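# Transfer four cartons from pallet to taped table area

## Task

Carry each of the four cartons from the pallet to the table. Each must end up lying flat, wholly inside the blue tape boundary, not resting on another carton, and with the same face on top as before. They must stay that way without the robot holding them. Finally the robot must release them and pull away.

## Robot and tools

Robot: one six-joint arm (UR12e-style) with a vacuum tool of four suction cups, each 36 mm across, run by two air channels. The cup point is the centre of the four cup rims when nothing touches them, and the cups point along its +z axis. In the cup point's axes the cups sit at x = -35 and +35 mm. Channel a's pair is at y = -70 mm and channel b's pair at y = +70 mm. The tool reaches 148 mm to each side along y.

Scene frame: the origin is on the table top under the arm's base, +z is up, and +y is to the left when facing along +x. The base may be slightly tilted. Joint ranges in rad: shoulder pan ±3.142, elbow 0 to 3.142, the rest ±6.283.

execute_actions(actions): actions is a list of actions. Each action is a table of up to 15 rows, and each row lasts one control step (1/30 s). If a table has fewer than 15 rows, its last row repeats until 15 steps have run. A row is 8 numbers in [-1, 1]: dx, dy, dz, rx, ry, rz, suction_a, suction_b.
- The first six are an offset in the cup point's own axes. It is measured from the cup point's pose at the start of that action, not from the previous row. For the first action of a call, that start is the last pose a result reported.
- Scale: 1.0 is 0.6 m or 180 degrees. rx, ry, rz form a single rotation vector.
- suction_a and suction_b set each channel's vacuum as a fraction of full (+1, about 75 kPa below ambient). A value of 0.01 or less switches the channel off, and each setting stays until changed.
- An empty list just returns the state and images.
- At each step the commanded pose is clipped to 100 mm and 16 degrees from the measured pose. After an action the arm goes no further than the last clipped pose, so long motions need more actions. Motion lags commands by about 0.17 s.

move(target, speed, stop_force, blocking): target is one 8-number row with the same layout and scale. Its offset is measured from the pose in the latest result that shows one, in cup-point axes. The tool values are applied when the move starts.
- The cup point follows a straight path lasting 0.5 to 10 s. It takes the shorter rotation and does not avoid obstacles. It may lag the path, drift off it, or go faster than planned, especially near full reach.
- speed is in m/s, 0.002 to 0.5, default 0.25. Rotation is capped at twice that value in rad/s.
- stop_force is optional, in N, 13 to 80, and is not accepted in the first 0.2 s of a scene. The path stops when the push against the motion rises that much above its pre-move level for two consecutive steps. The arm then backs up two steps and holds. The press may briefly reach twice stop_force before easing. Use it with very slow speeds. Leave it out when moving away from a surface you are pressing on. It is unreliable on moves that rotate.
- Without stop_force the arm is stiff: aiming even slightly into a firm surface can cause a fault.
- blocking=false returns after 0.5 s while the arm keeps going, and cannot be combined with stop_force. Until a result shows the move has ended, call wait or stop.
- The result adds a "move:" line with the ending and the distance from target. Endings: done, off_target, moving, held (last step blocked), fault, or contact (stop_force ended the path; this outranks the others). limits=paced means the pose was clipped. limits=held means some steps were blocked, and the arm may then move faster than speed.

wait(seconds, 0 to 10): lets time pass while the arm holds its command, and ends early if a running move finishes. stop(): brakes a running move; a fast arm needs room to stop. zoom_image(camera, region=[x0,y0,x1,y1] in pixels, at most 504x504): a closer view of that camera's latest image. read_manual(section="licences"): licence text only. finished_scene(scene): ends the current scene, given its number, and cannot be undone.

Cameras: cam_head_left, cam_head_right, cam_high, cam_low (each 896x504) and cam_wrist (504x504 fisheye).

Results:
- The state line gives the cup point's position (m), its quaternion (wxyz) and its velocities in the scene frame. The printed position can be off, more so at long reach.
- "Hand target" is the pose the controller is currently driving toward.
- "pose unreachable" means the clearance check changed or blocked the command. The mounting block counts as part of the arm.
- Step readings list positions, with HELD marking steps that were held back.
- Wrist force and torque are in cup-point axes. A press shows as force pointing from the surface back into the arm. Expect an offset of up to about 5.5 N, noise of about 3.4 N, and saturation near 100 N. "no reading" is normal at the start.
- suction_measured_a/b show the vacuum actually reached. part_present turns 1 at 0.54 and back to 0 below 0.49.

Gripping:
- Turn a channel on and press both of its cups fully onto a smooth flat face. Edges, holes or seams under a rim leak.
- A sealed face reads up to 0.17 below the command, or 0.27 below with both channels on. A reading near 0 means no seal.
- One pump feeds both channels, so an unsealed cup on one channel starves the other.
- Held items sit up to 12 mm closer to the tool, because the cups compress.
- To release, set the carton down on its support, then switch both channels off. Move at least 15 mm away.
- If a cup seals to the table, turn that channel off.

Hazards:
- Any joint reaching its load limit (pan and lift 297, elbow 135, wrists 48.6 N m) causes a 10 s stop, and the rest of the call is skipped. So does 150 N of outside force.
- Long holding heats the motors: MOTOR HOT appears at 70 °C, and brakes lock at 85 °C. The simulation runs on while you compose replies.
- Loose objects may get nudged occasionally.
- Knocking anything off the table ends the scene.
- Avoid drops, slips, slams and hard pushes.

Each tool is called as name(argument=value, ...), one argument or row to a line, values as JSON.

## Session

execute_actions(
  actions=[],
)

Scene clock: 0.00 s.
end_effector_position=(+0.6284, +0.0145, +0.4846) suction_measured_a=0.01 part_present_a=0 suction_measured_b=0.01 part_present_b=0 end_effector_quat_wxyz=(+0.000, +0.699, +0.715, +0.001) end_effector_velocity=(-0.000, +0.001, -0.001) end_effector_angular_velocity=(+0.000, +0.001, +0.001)
Joint positions: [-0.28  -1.703  1.857 -1.726 -1.571 -1.851]
Joint velocities: [ 0.001 -0.     0.001 -0.     0.     0.   ]
Motor temperatures (°C, as the motors report them): [23 19 21 31 29 28]
Wrist force (N, on the end effector, along its own x y z axes, offset not removed): no reading
Wrist torque (N m, same axes, about the end effector's origin, offset not removed): no reading
Hand target: +0.628, +0.014, +0.485; +0.000, +0.699, +0.715, +0.001

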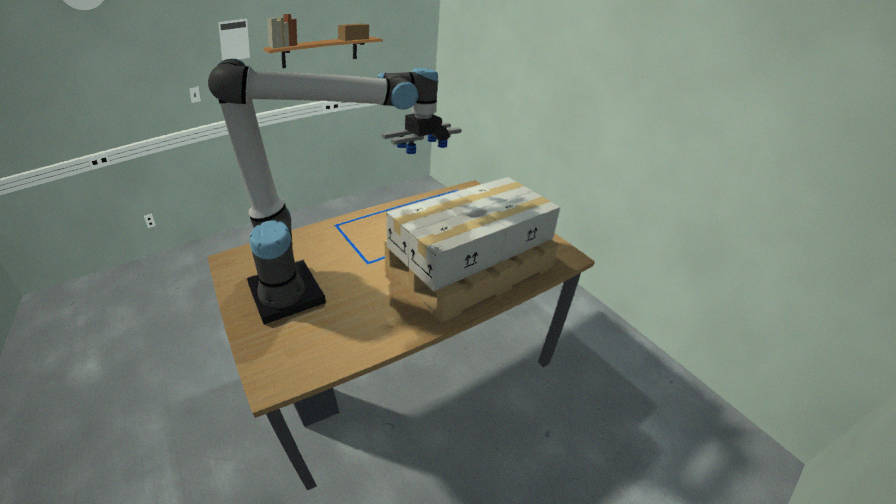

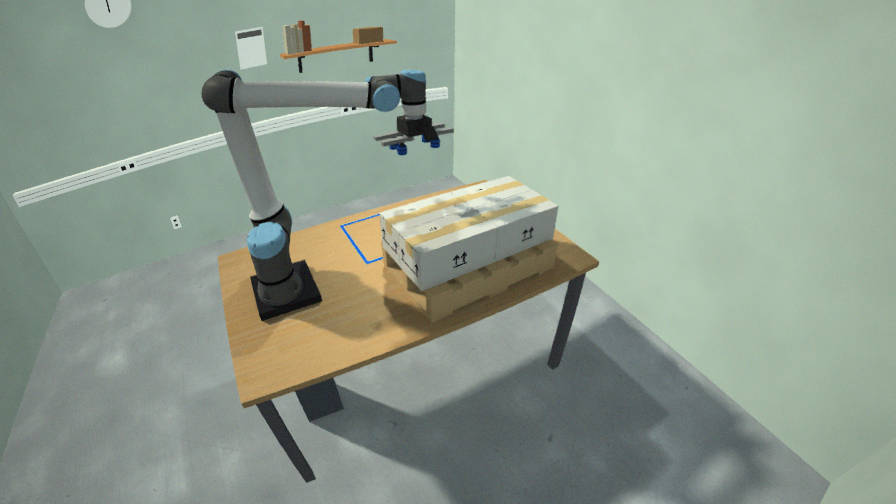

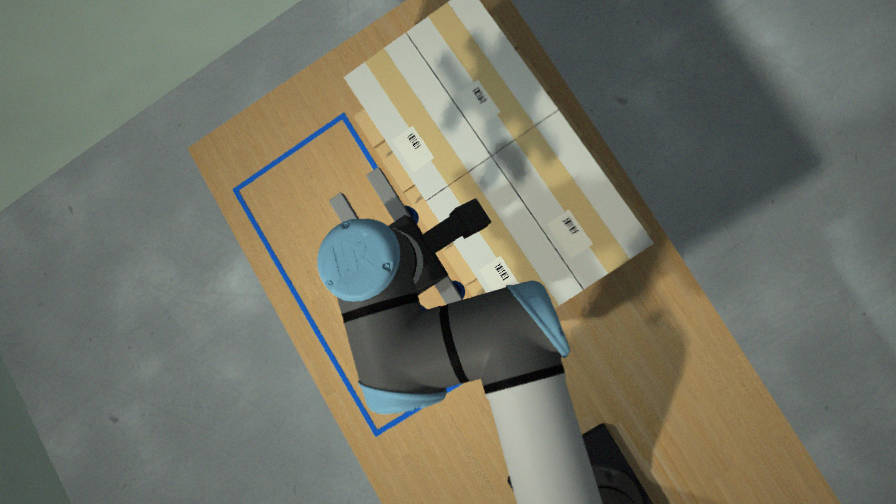

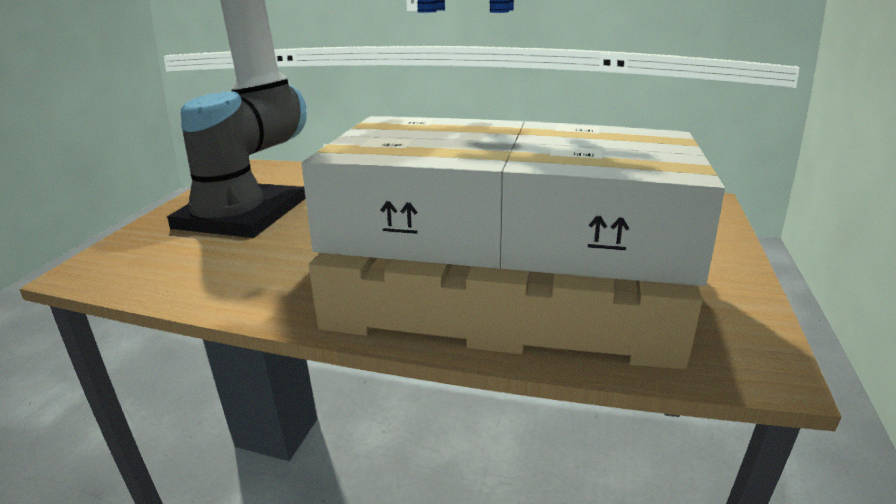

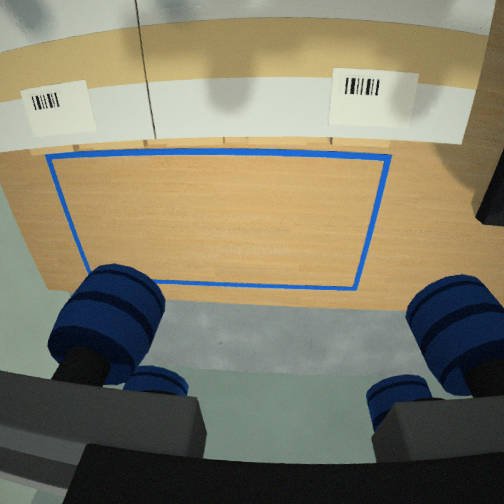

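move(
  target=[-0.156,0,0.29,0,0,0,0,0],
  speed=0.35,
)

Scene clock: 8.83 s.
end_effector_position=(+0.6305, -0.0787, +0.3109) suction_measured_a=0.01 part_present_a=0 suction_measured_b=0.01 part_present_b=0 end_effector_quat_wxyz=(+0.000, +0.699, +0.715, +0.001) end_effector_velocity=(+0.001, -0.002, -0.001) end_effector_angular_velocity=(-0.001, -0.003, -0.001)
Joint positions: [-0.425 -1.594  2.08  -2.057 -1.571 -1.996]
Joint velocities: [-0.002  0.002  0.001 -0.006  0.    -0.002]
Motor temperatures (°C, as the motors report them): [23 19 21 31 29 28]
Wrist force (N, on the end effector, along its own x y z axes, offset not removed): [0.8 -1.4 -4.1]
Wrist torque (N m, same axes, about the end effector's origin, offset not removed): [-0.21 -0.25 0.03]
Hand target: +0.631, -0.079, +0.311; +0.000, +0.699, +0.715, +0.001
Off the commanded pose: 0.001 m, 0 deg.
move: done

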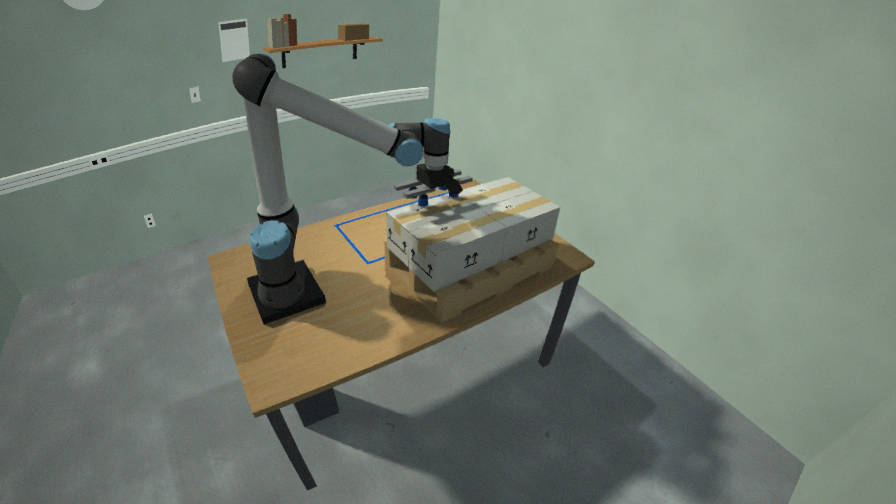

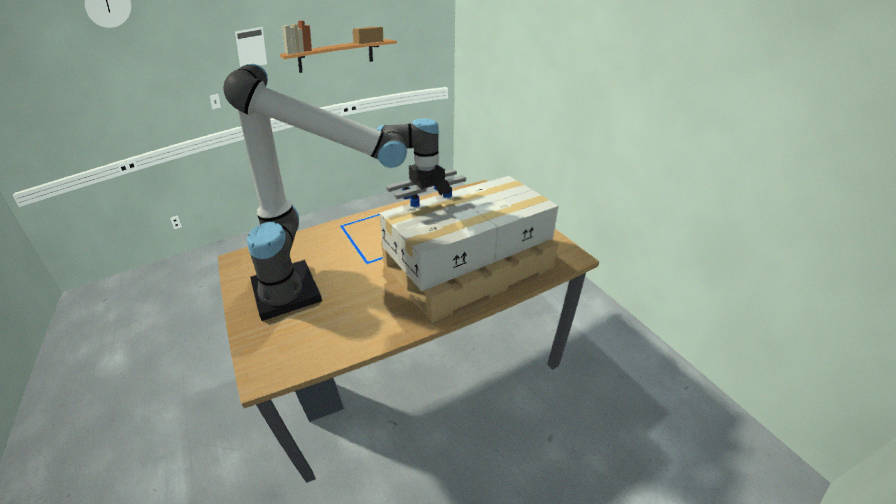

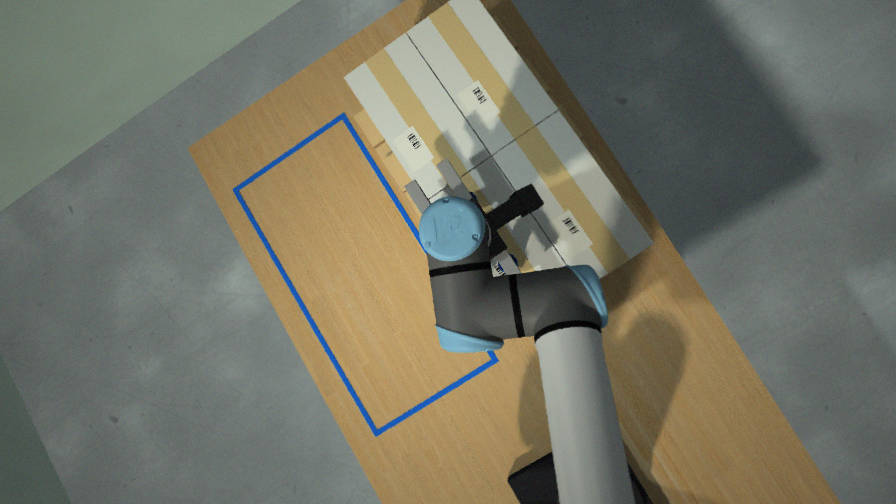

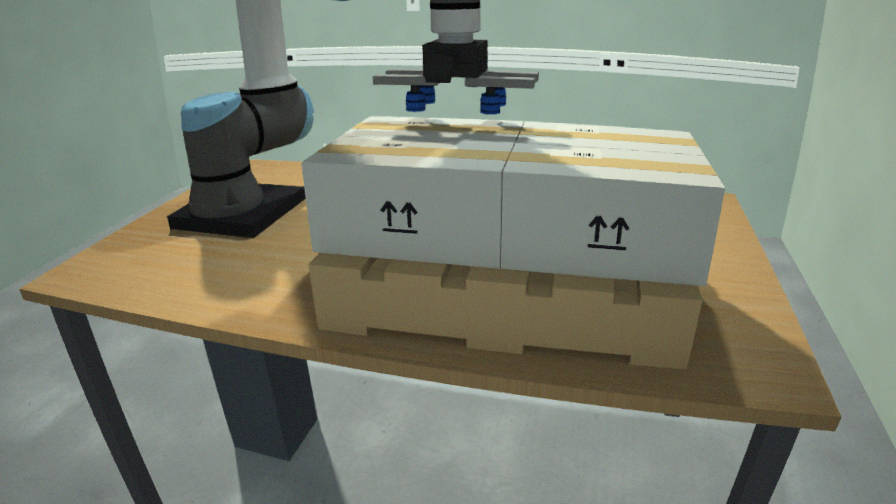

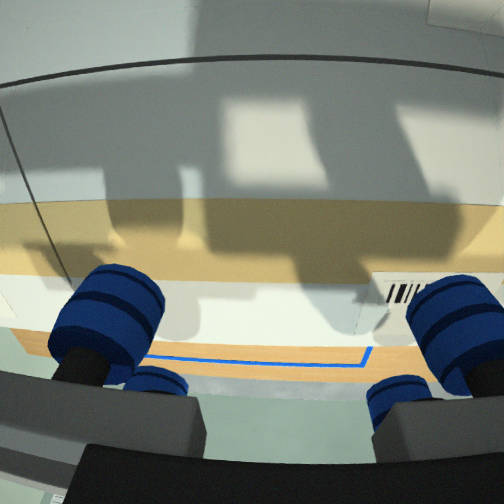

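move(
  target=[-0.08,-0.068,0.03,0,0,-0.009,0,0],
  speed=0.2,
)

Scene clock: 19.50 s.
end_effector_position=(+0.5911, -0.1273, +0.2929) suction_measured_a=0.01 part_present_a=0 suction_measured_b=0.01 part_present_b=0 end_effector_quat_wxyz=(+0.000, +0.689, +0.725, +0.000) end_effector_velocity=(-0.002, -0.003, -0.001) end_effector_angular_velocity=(-0.000, -0.000, +0.001)
Joint positions: [-0.527 -1.632  2.151 -2.091 -1.571 -2.126]
Joint velocities: [-0.006 -0.002  0.003 -0.002 -0.    -0.007]
Motor temperatures (°C, as the motors report them): [23 19 21 31 29 28]
Wrist force (N, on the end effector, along its own x y z axes, offset not removed): [0.8 -3.6 -0.5]
Wrist torque (N m, same axes, about the end effector's origin, offset not removed): [-0.53 -0.31 0.07]
Hand target: +0.591, -0.128, +0.293; +0.000, +0.689, +0.725, +0.001
Off the commanded pose: 0.000 m, 0 deg.
move: done

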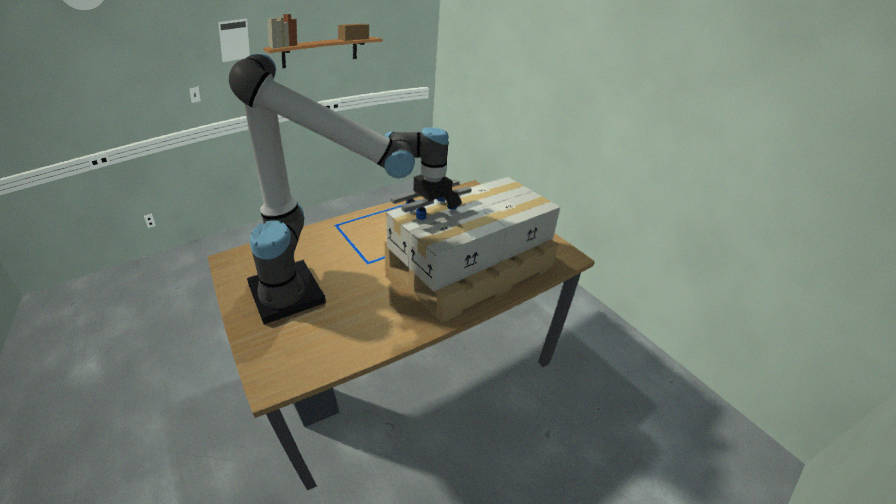

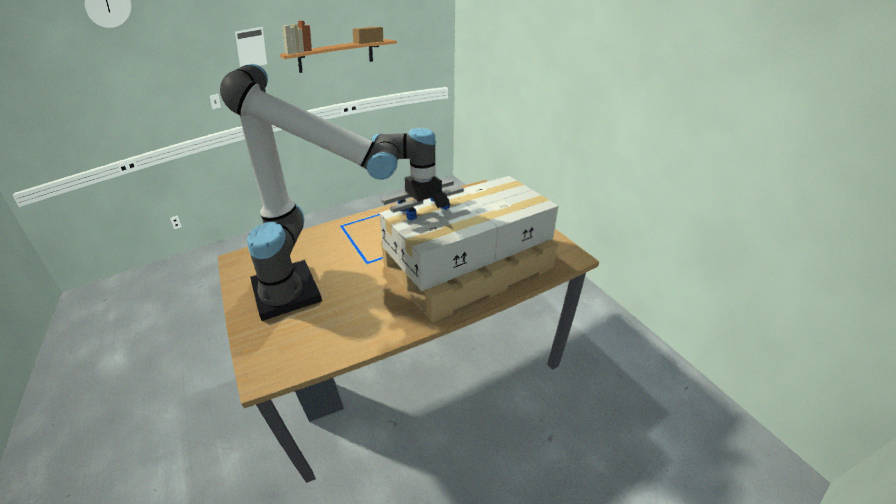

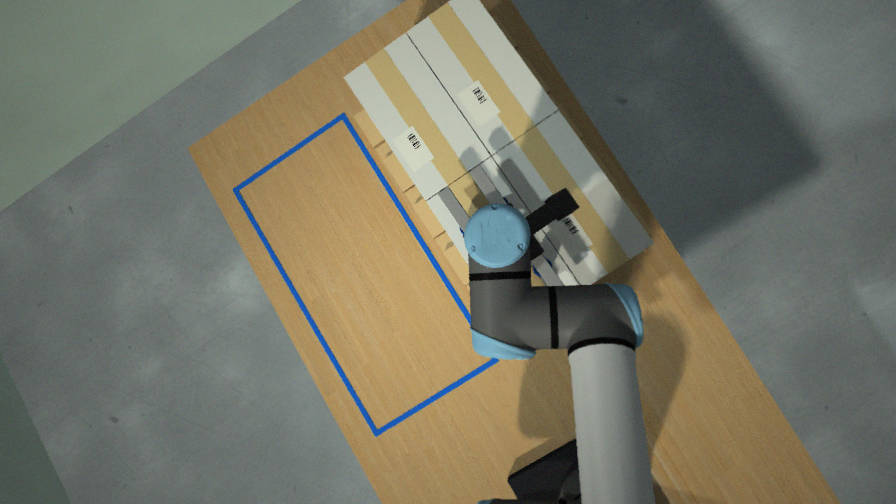

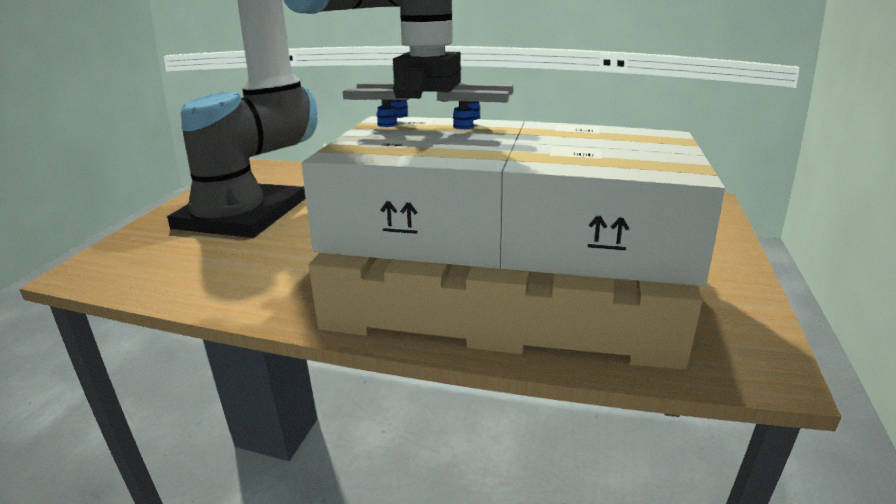

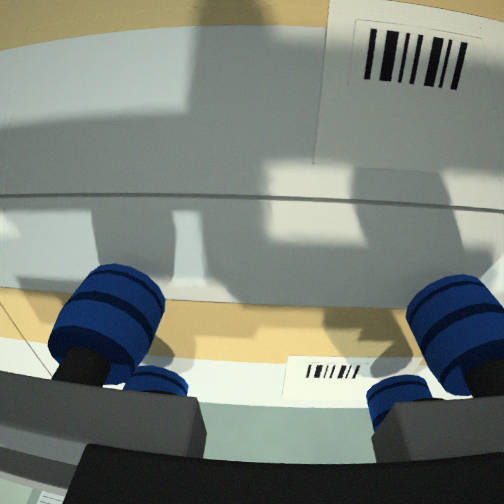

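move(
  target=[0.028,0.036,0.015,0,0,-0.005,0,0],
  speed=0.15,
)

Scene clock: 32.17 s.
end_effector_position=(+0.6116, -0.1096, +0.2840) suction_measured_a=0.01 part_present_a=0 suction_measured_b=0.01 part_present_b=0 end_effector_quat_wxyz=(+0.000, +0.683, +0.730, +0.001) end_effector_velocity=(+0.002, +0.002, -0.000) end_effector_angular_velocity=(+0.000, -0.001, +0.003)
Joint positions: [-0.485 -1.594  2.133 -2.111 -1.571 -2.099]
Joint velocities: [ 0.005  0.003 -0.002 -0.002  0.001  0.002]
Motor temperatures (°C, as the motors report them): [23 19 21 31 29 28]
Wrist force (N, on the end effector, along its own x y z axes, offset not removed): [0.5 -0.9 -1.3]
Wrist torque (N m, same axes, about the end effector's origin, offset not removed): [-0.28 -0.10 0.07]
Hand target: +0.612, -0.109, +0.284; +0.000, +0.683, +0.730, +0.000
Off the commanded pose: 0.000 m, 0 deg.
move: done

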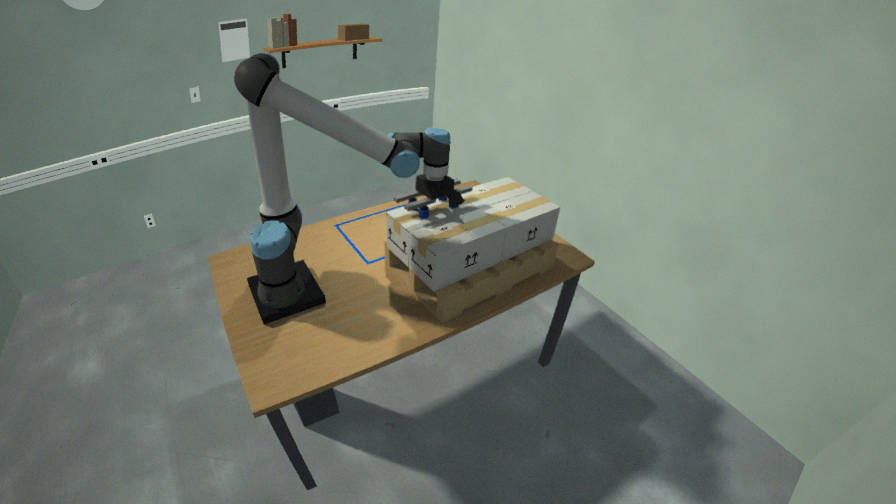

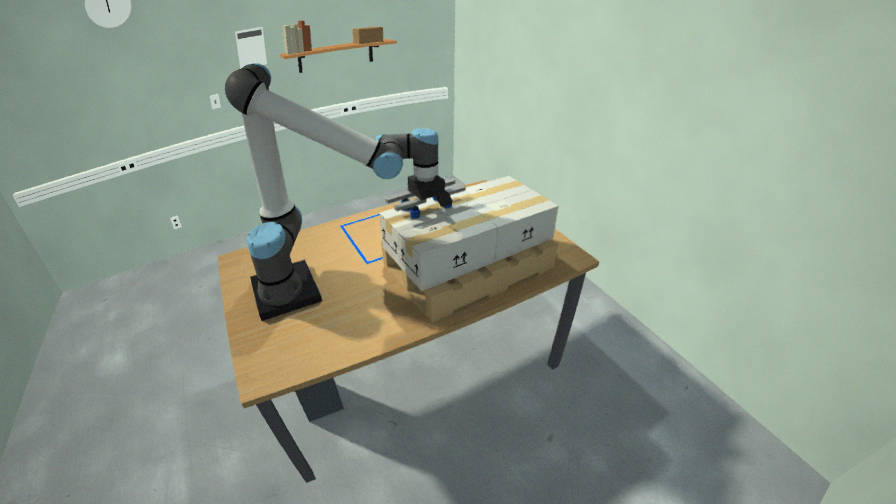

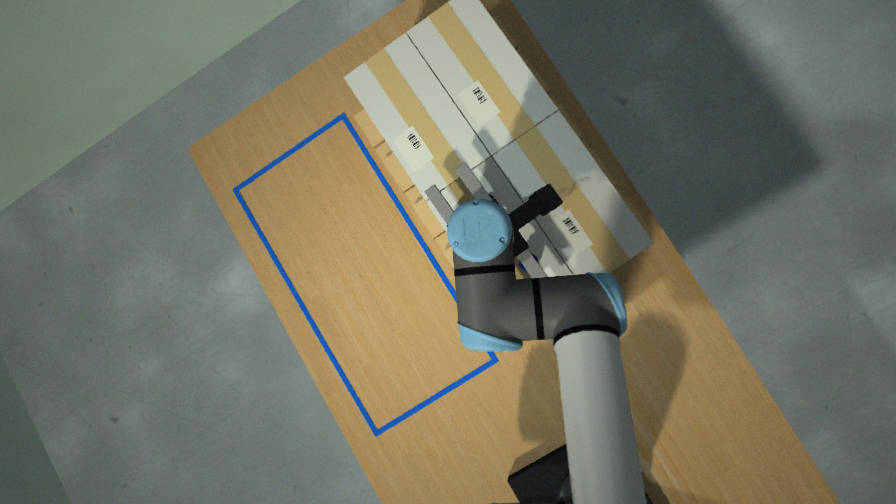

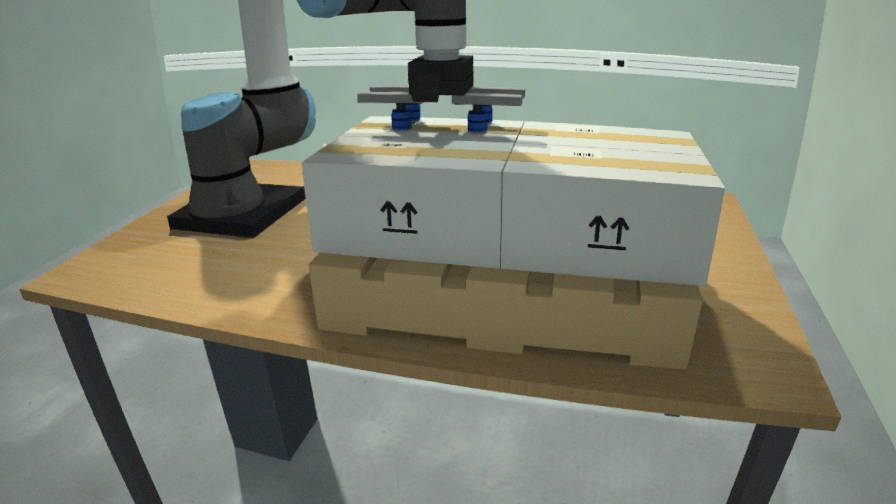

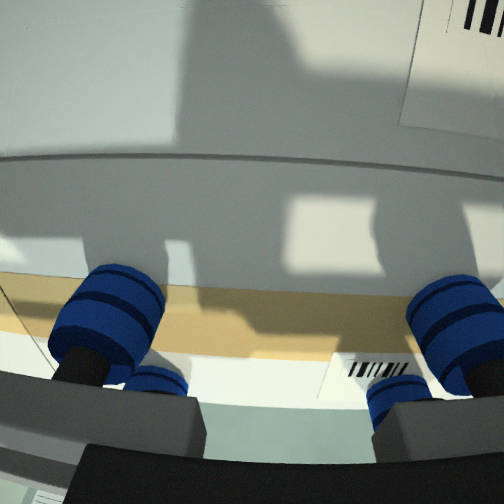

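move(
  target=[-0.003,0,0.033,0,0,0,1,1],
  speed=0.04,
  stop_force=40,
)

Scene clock: 53.23 s.
end_effector_position=(+0.6122, -0.1114, +0.2677) suction_measured_a=0.76 part_present_a=1 suction_measured_b=0.76 part_present_b=1 end_effector_quat_wxyz=(+0.001, +0.683, +0.730, +0.001) end_effector_velocity=(-0.001, +0.001, -0.001) end_effector_angular_velocity=(+0.002, +0.002, +0.002)
Joint positions: [-0.487 -1.576  2.15  -2.147 -1.571 -2.101]
Joint velocities: [ 0.001  0.     0.002  0.     0.001 -0.   ]
Motor temperatures (°C, as the motors report them): [23 19 21 31 29 28]
Wrist force (N, on the end effector, along its own x y z axes, offset not removed): [21.2 -8.1 -31.4]
Wrist torque (N m, same axes, about the end effector's origin, offset not removed): [1.91 -1.01 0.63]
Hand target: +0.612, -0.111, +0.268; +0.001, +0.683, +0.730, +0.001
Off the commanded pose: 0.004 m, 0 deg.
FORCE FAULT: contact force on the arm reached its limit, and the arm stopped for 10 seconds. The contact can be on any part of the arm, not only on its tool. That time counts as 20 of the actions that you can send in this scene. The arm's remaining commands of this call were not run. The arm holds still and accepts commands again. Move the arm away from the contact; if what it grips holds it there, let go first. Pushing or pulling that hard again can fault the arm again.
move: fault (stop_force had ended the path)

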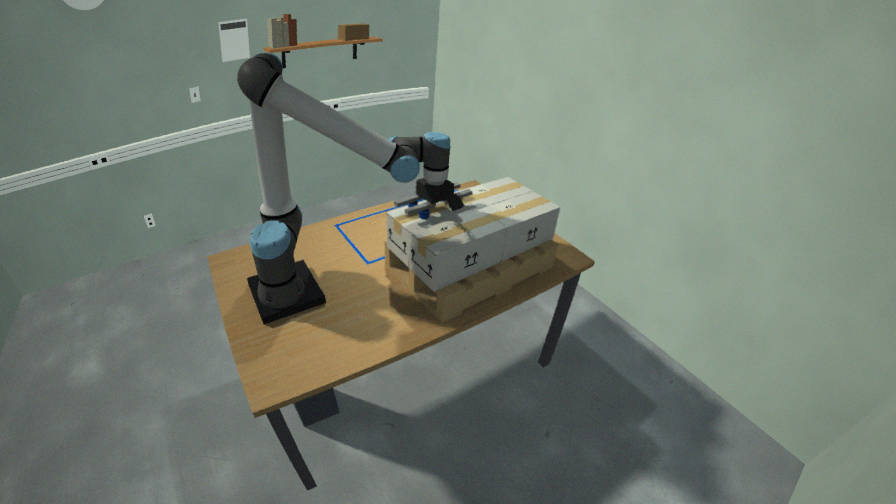

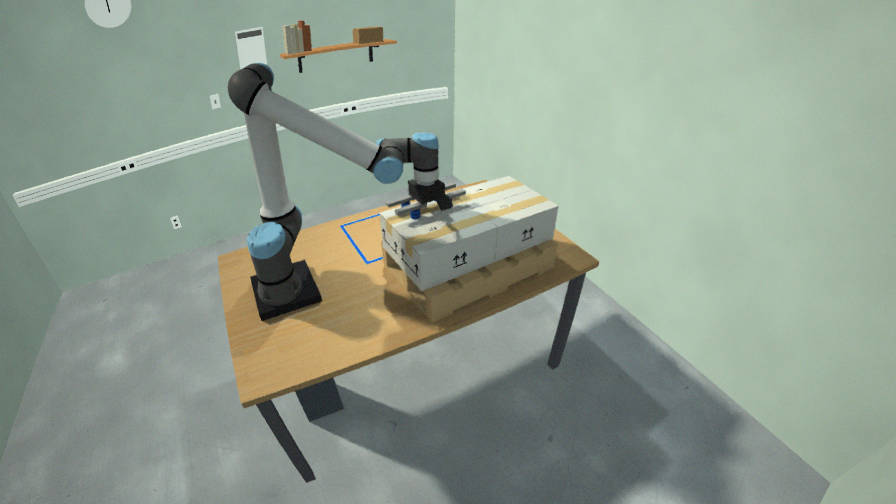

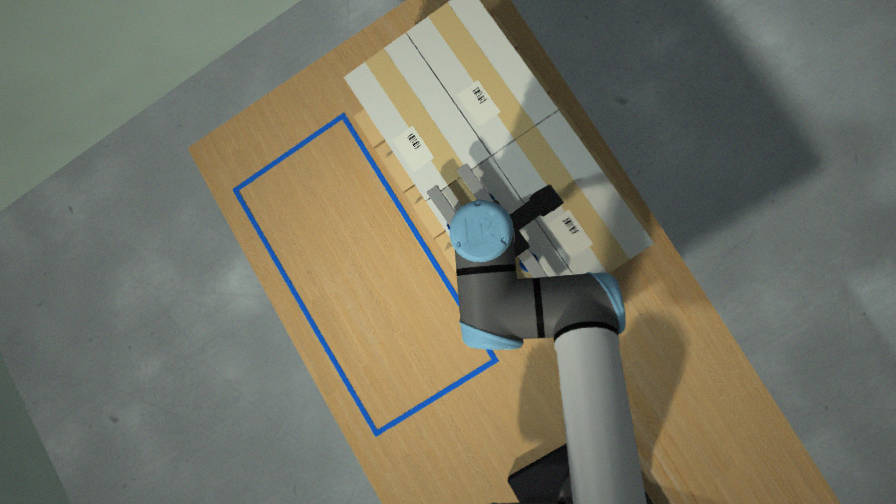

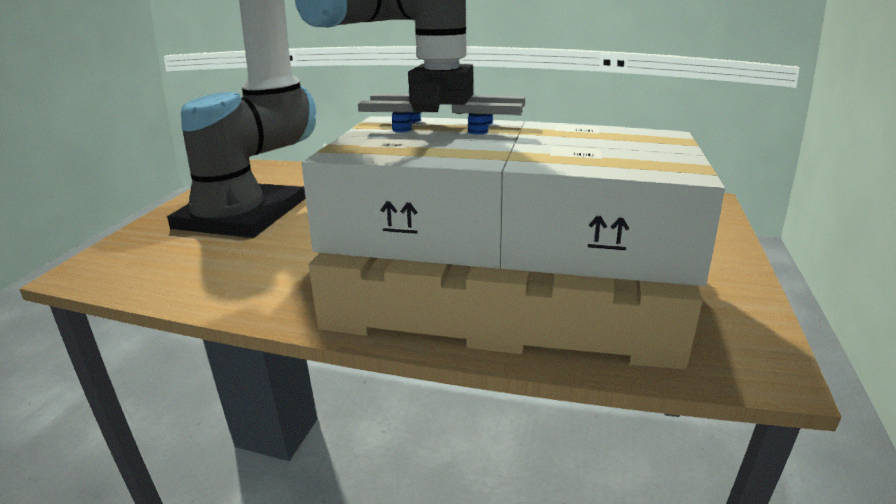

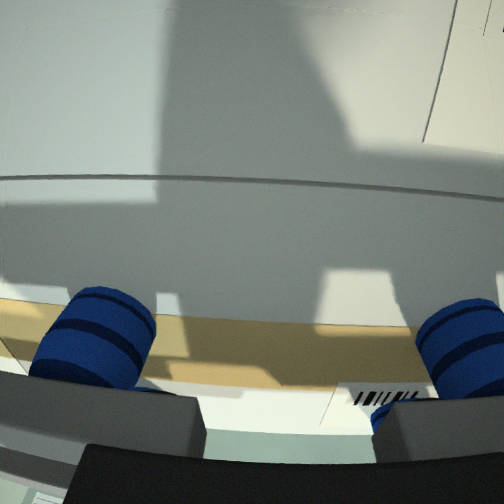

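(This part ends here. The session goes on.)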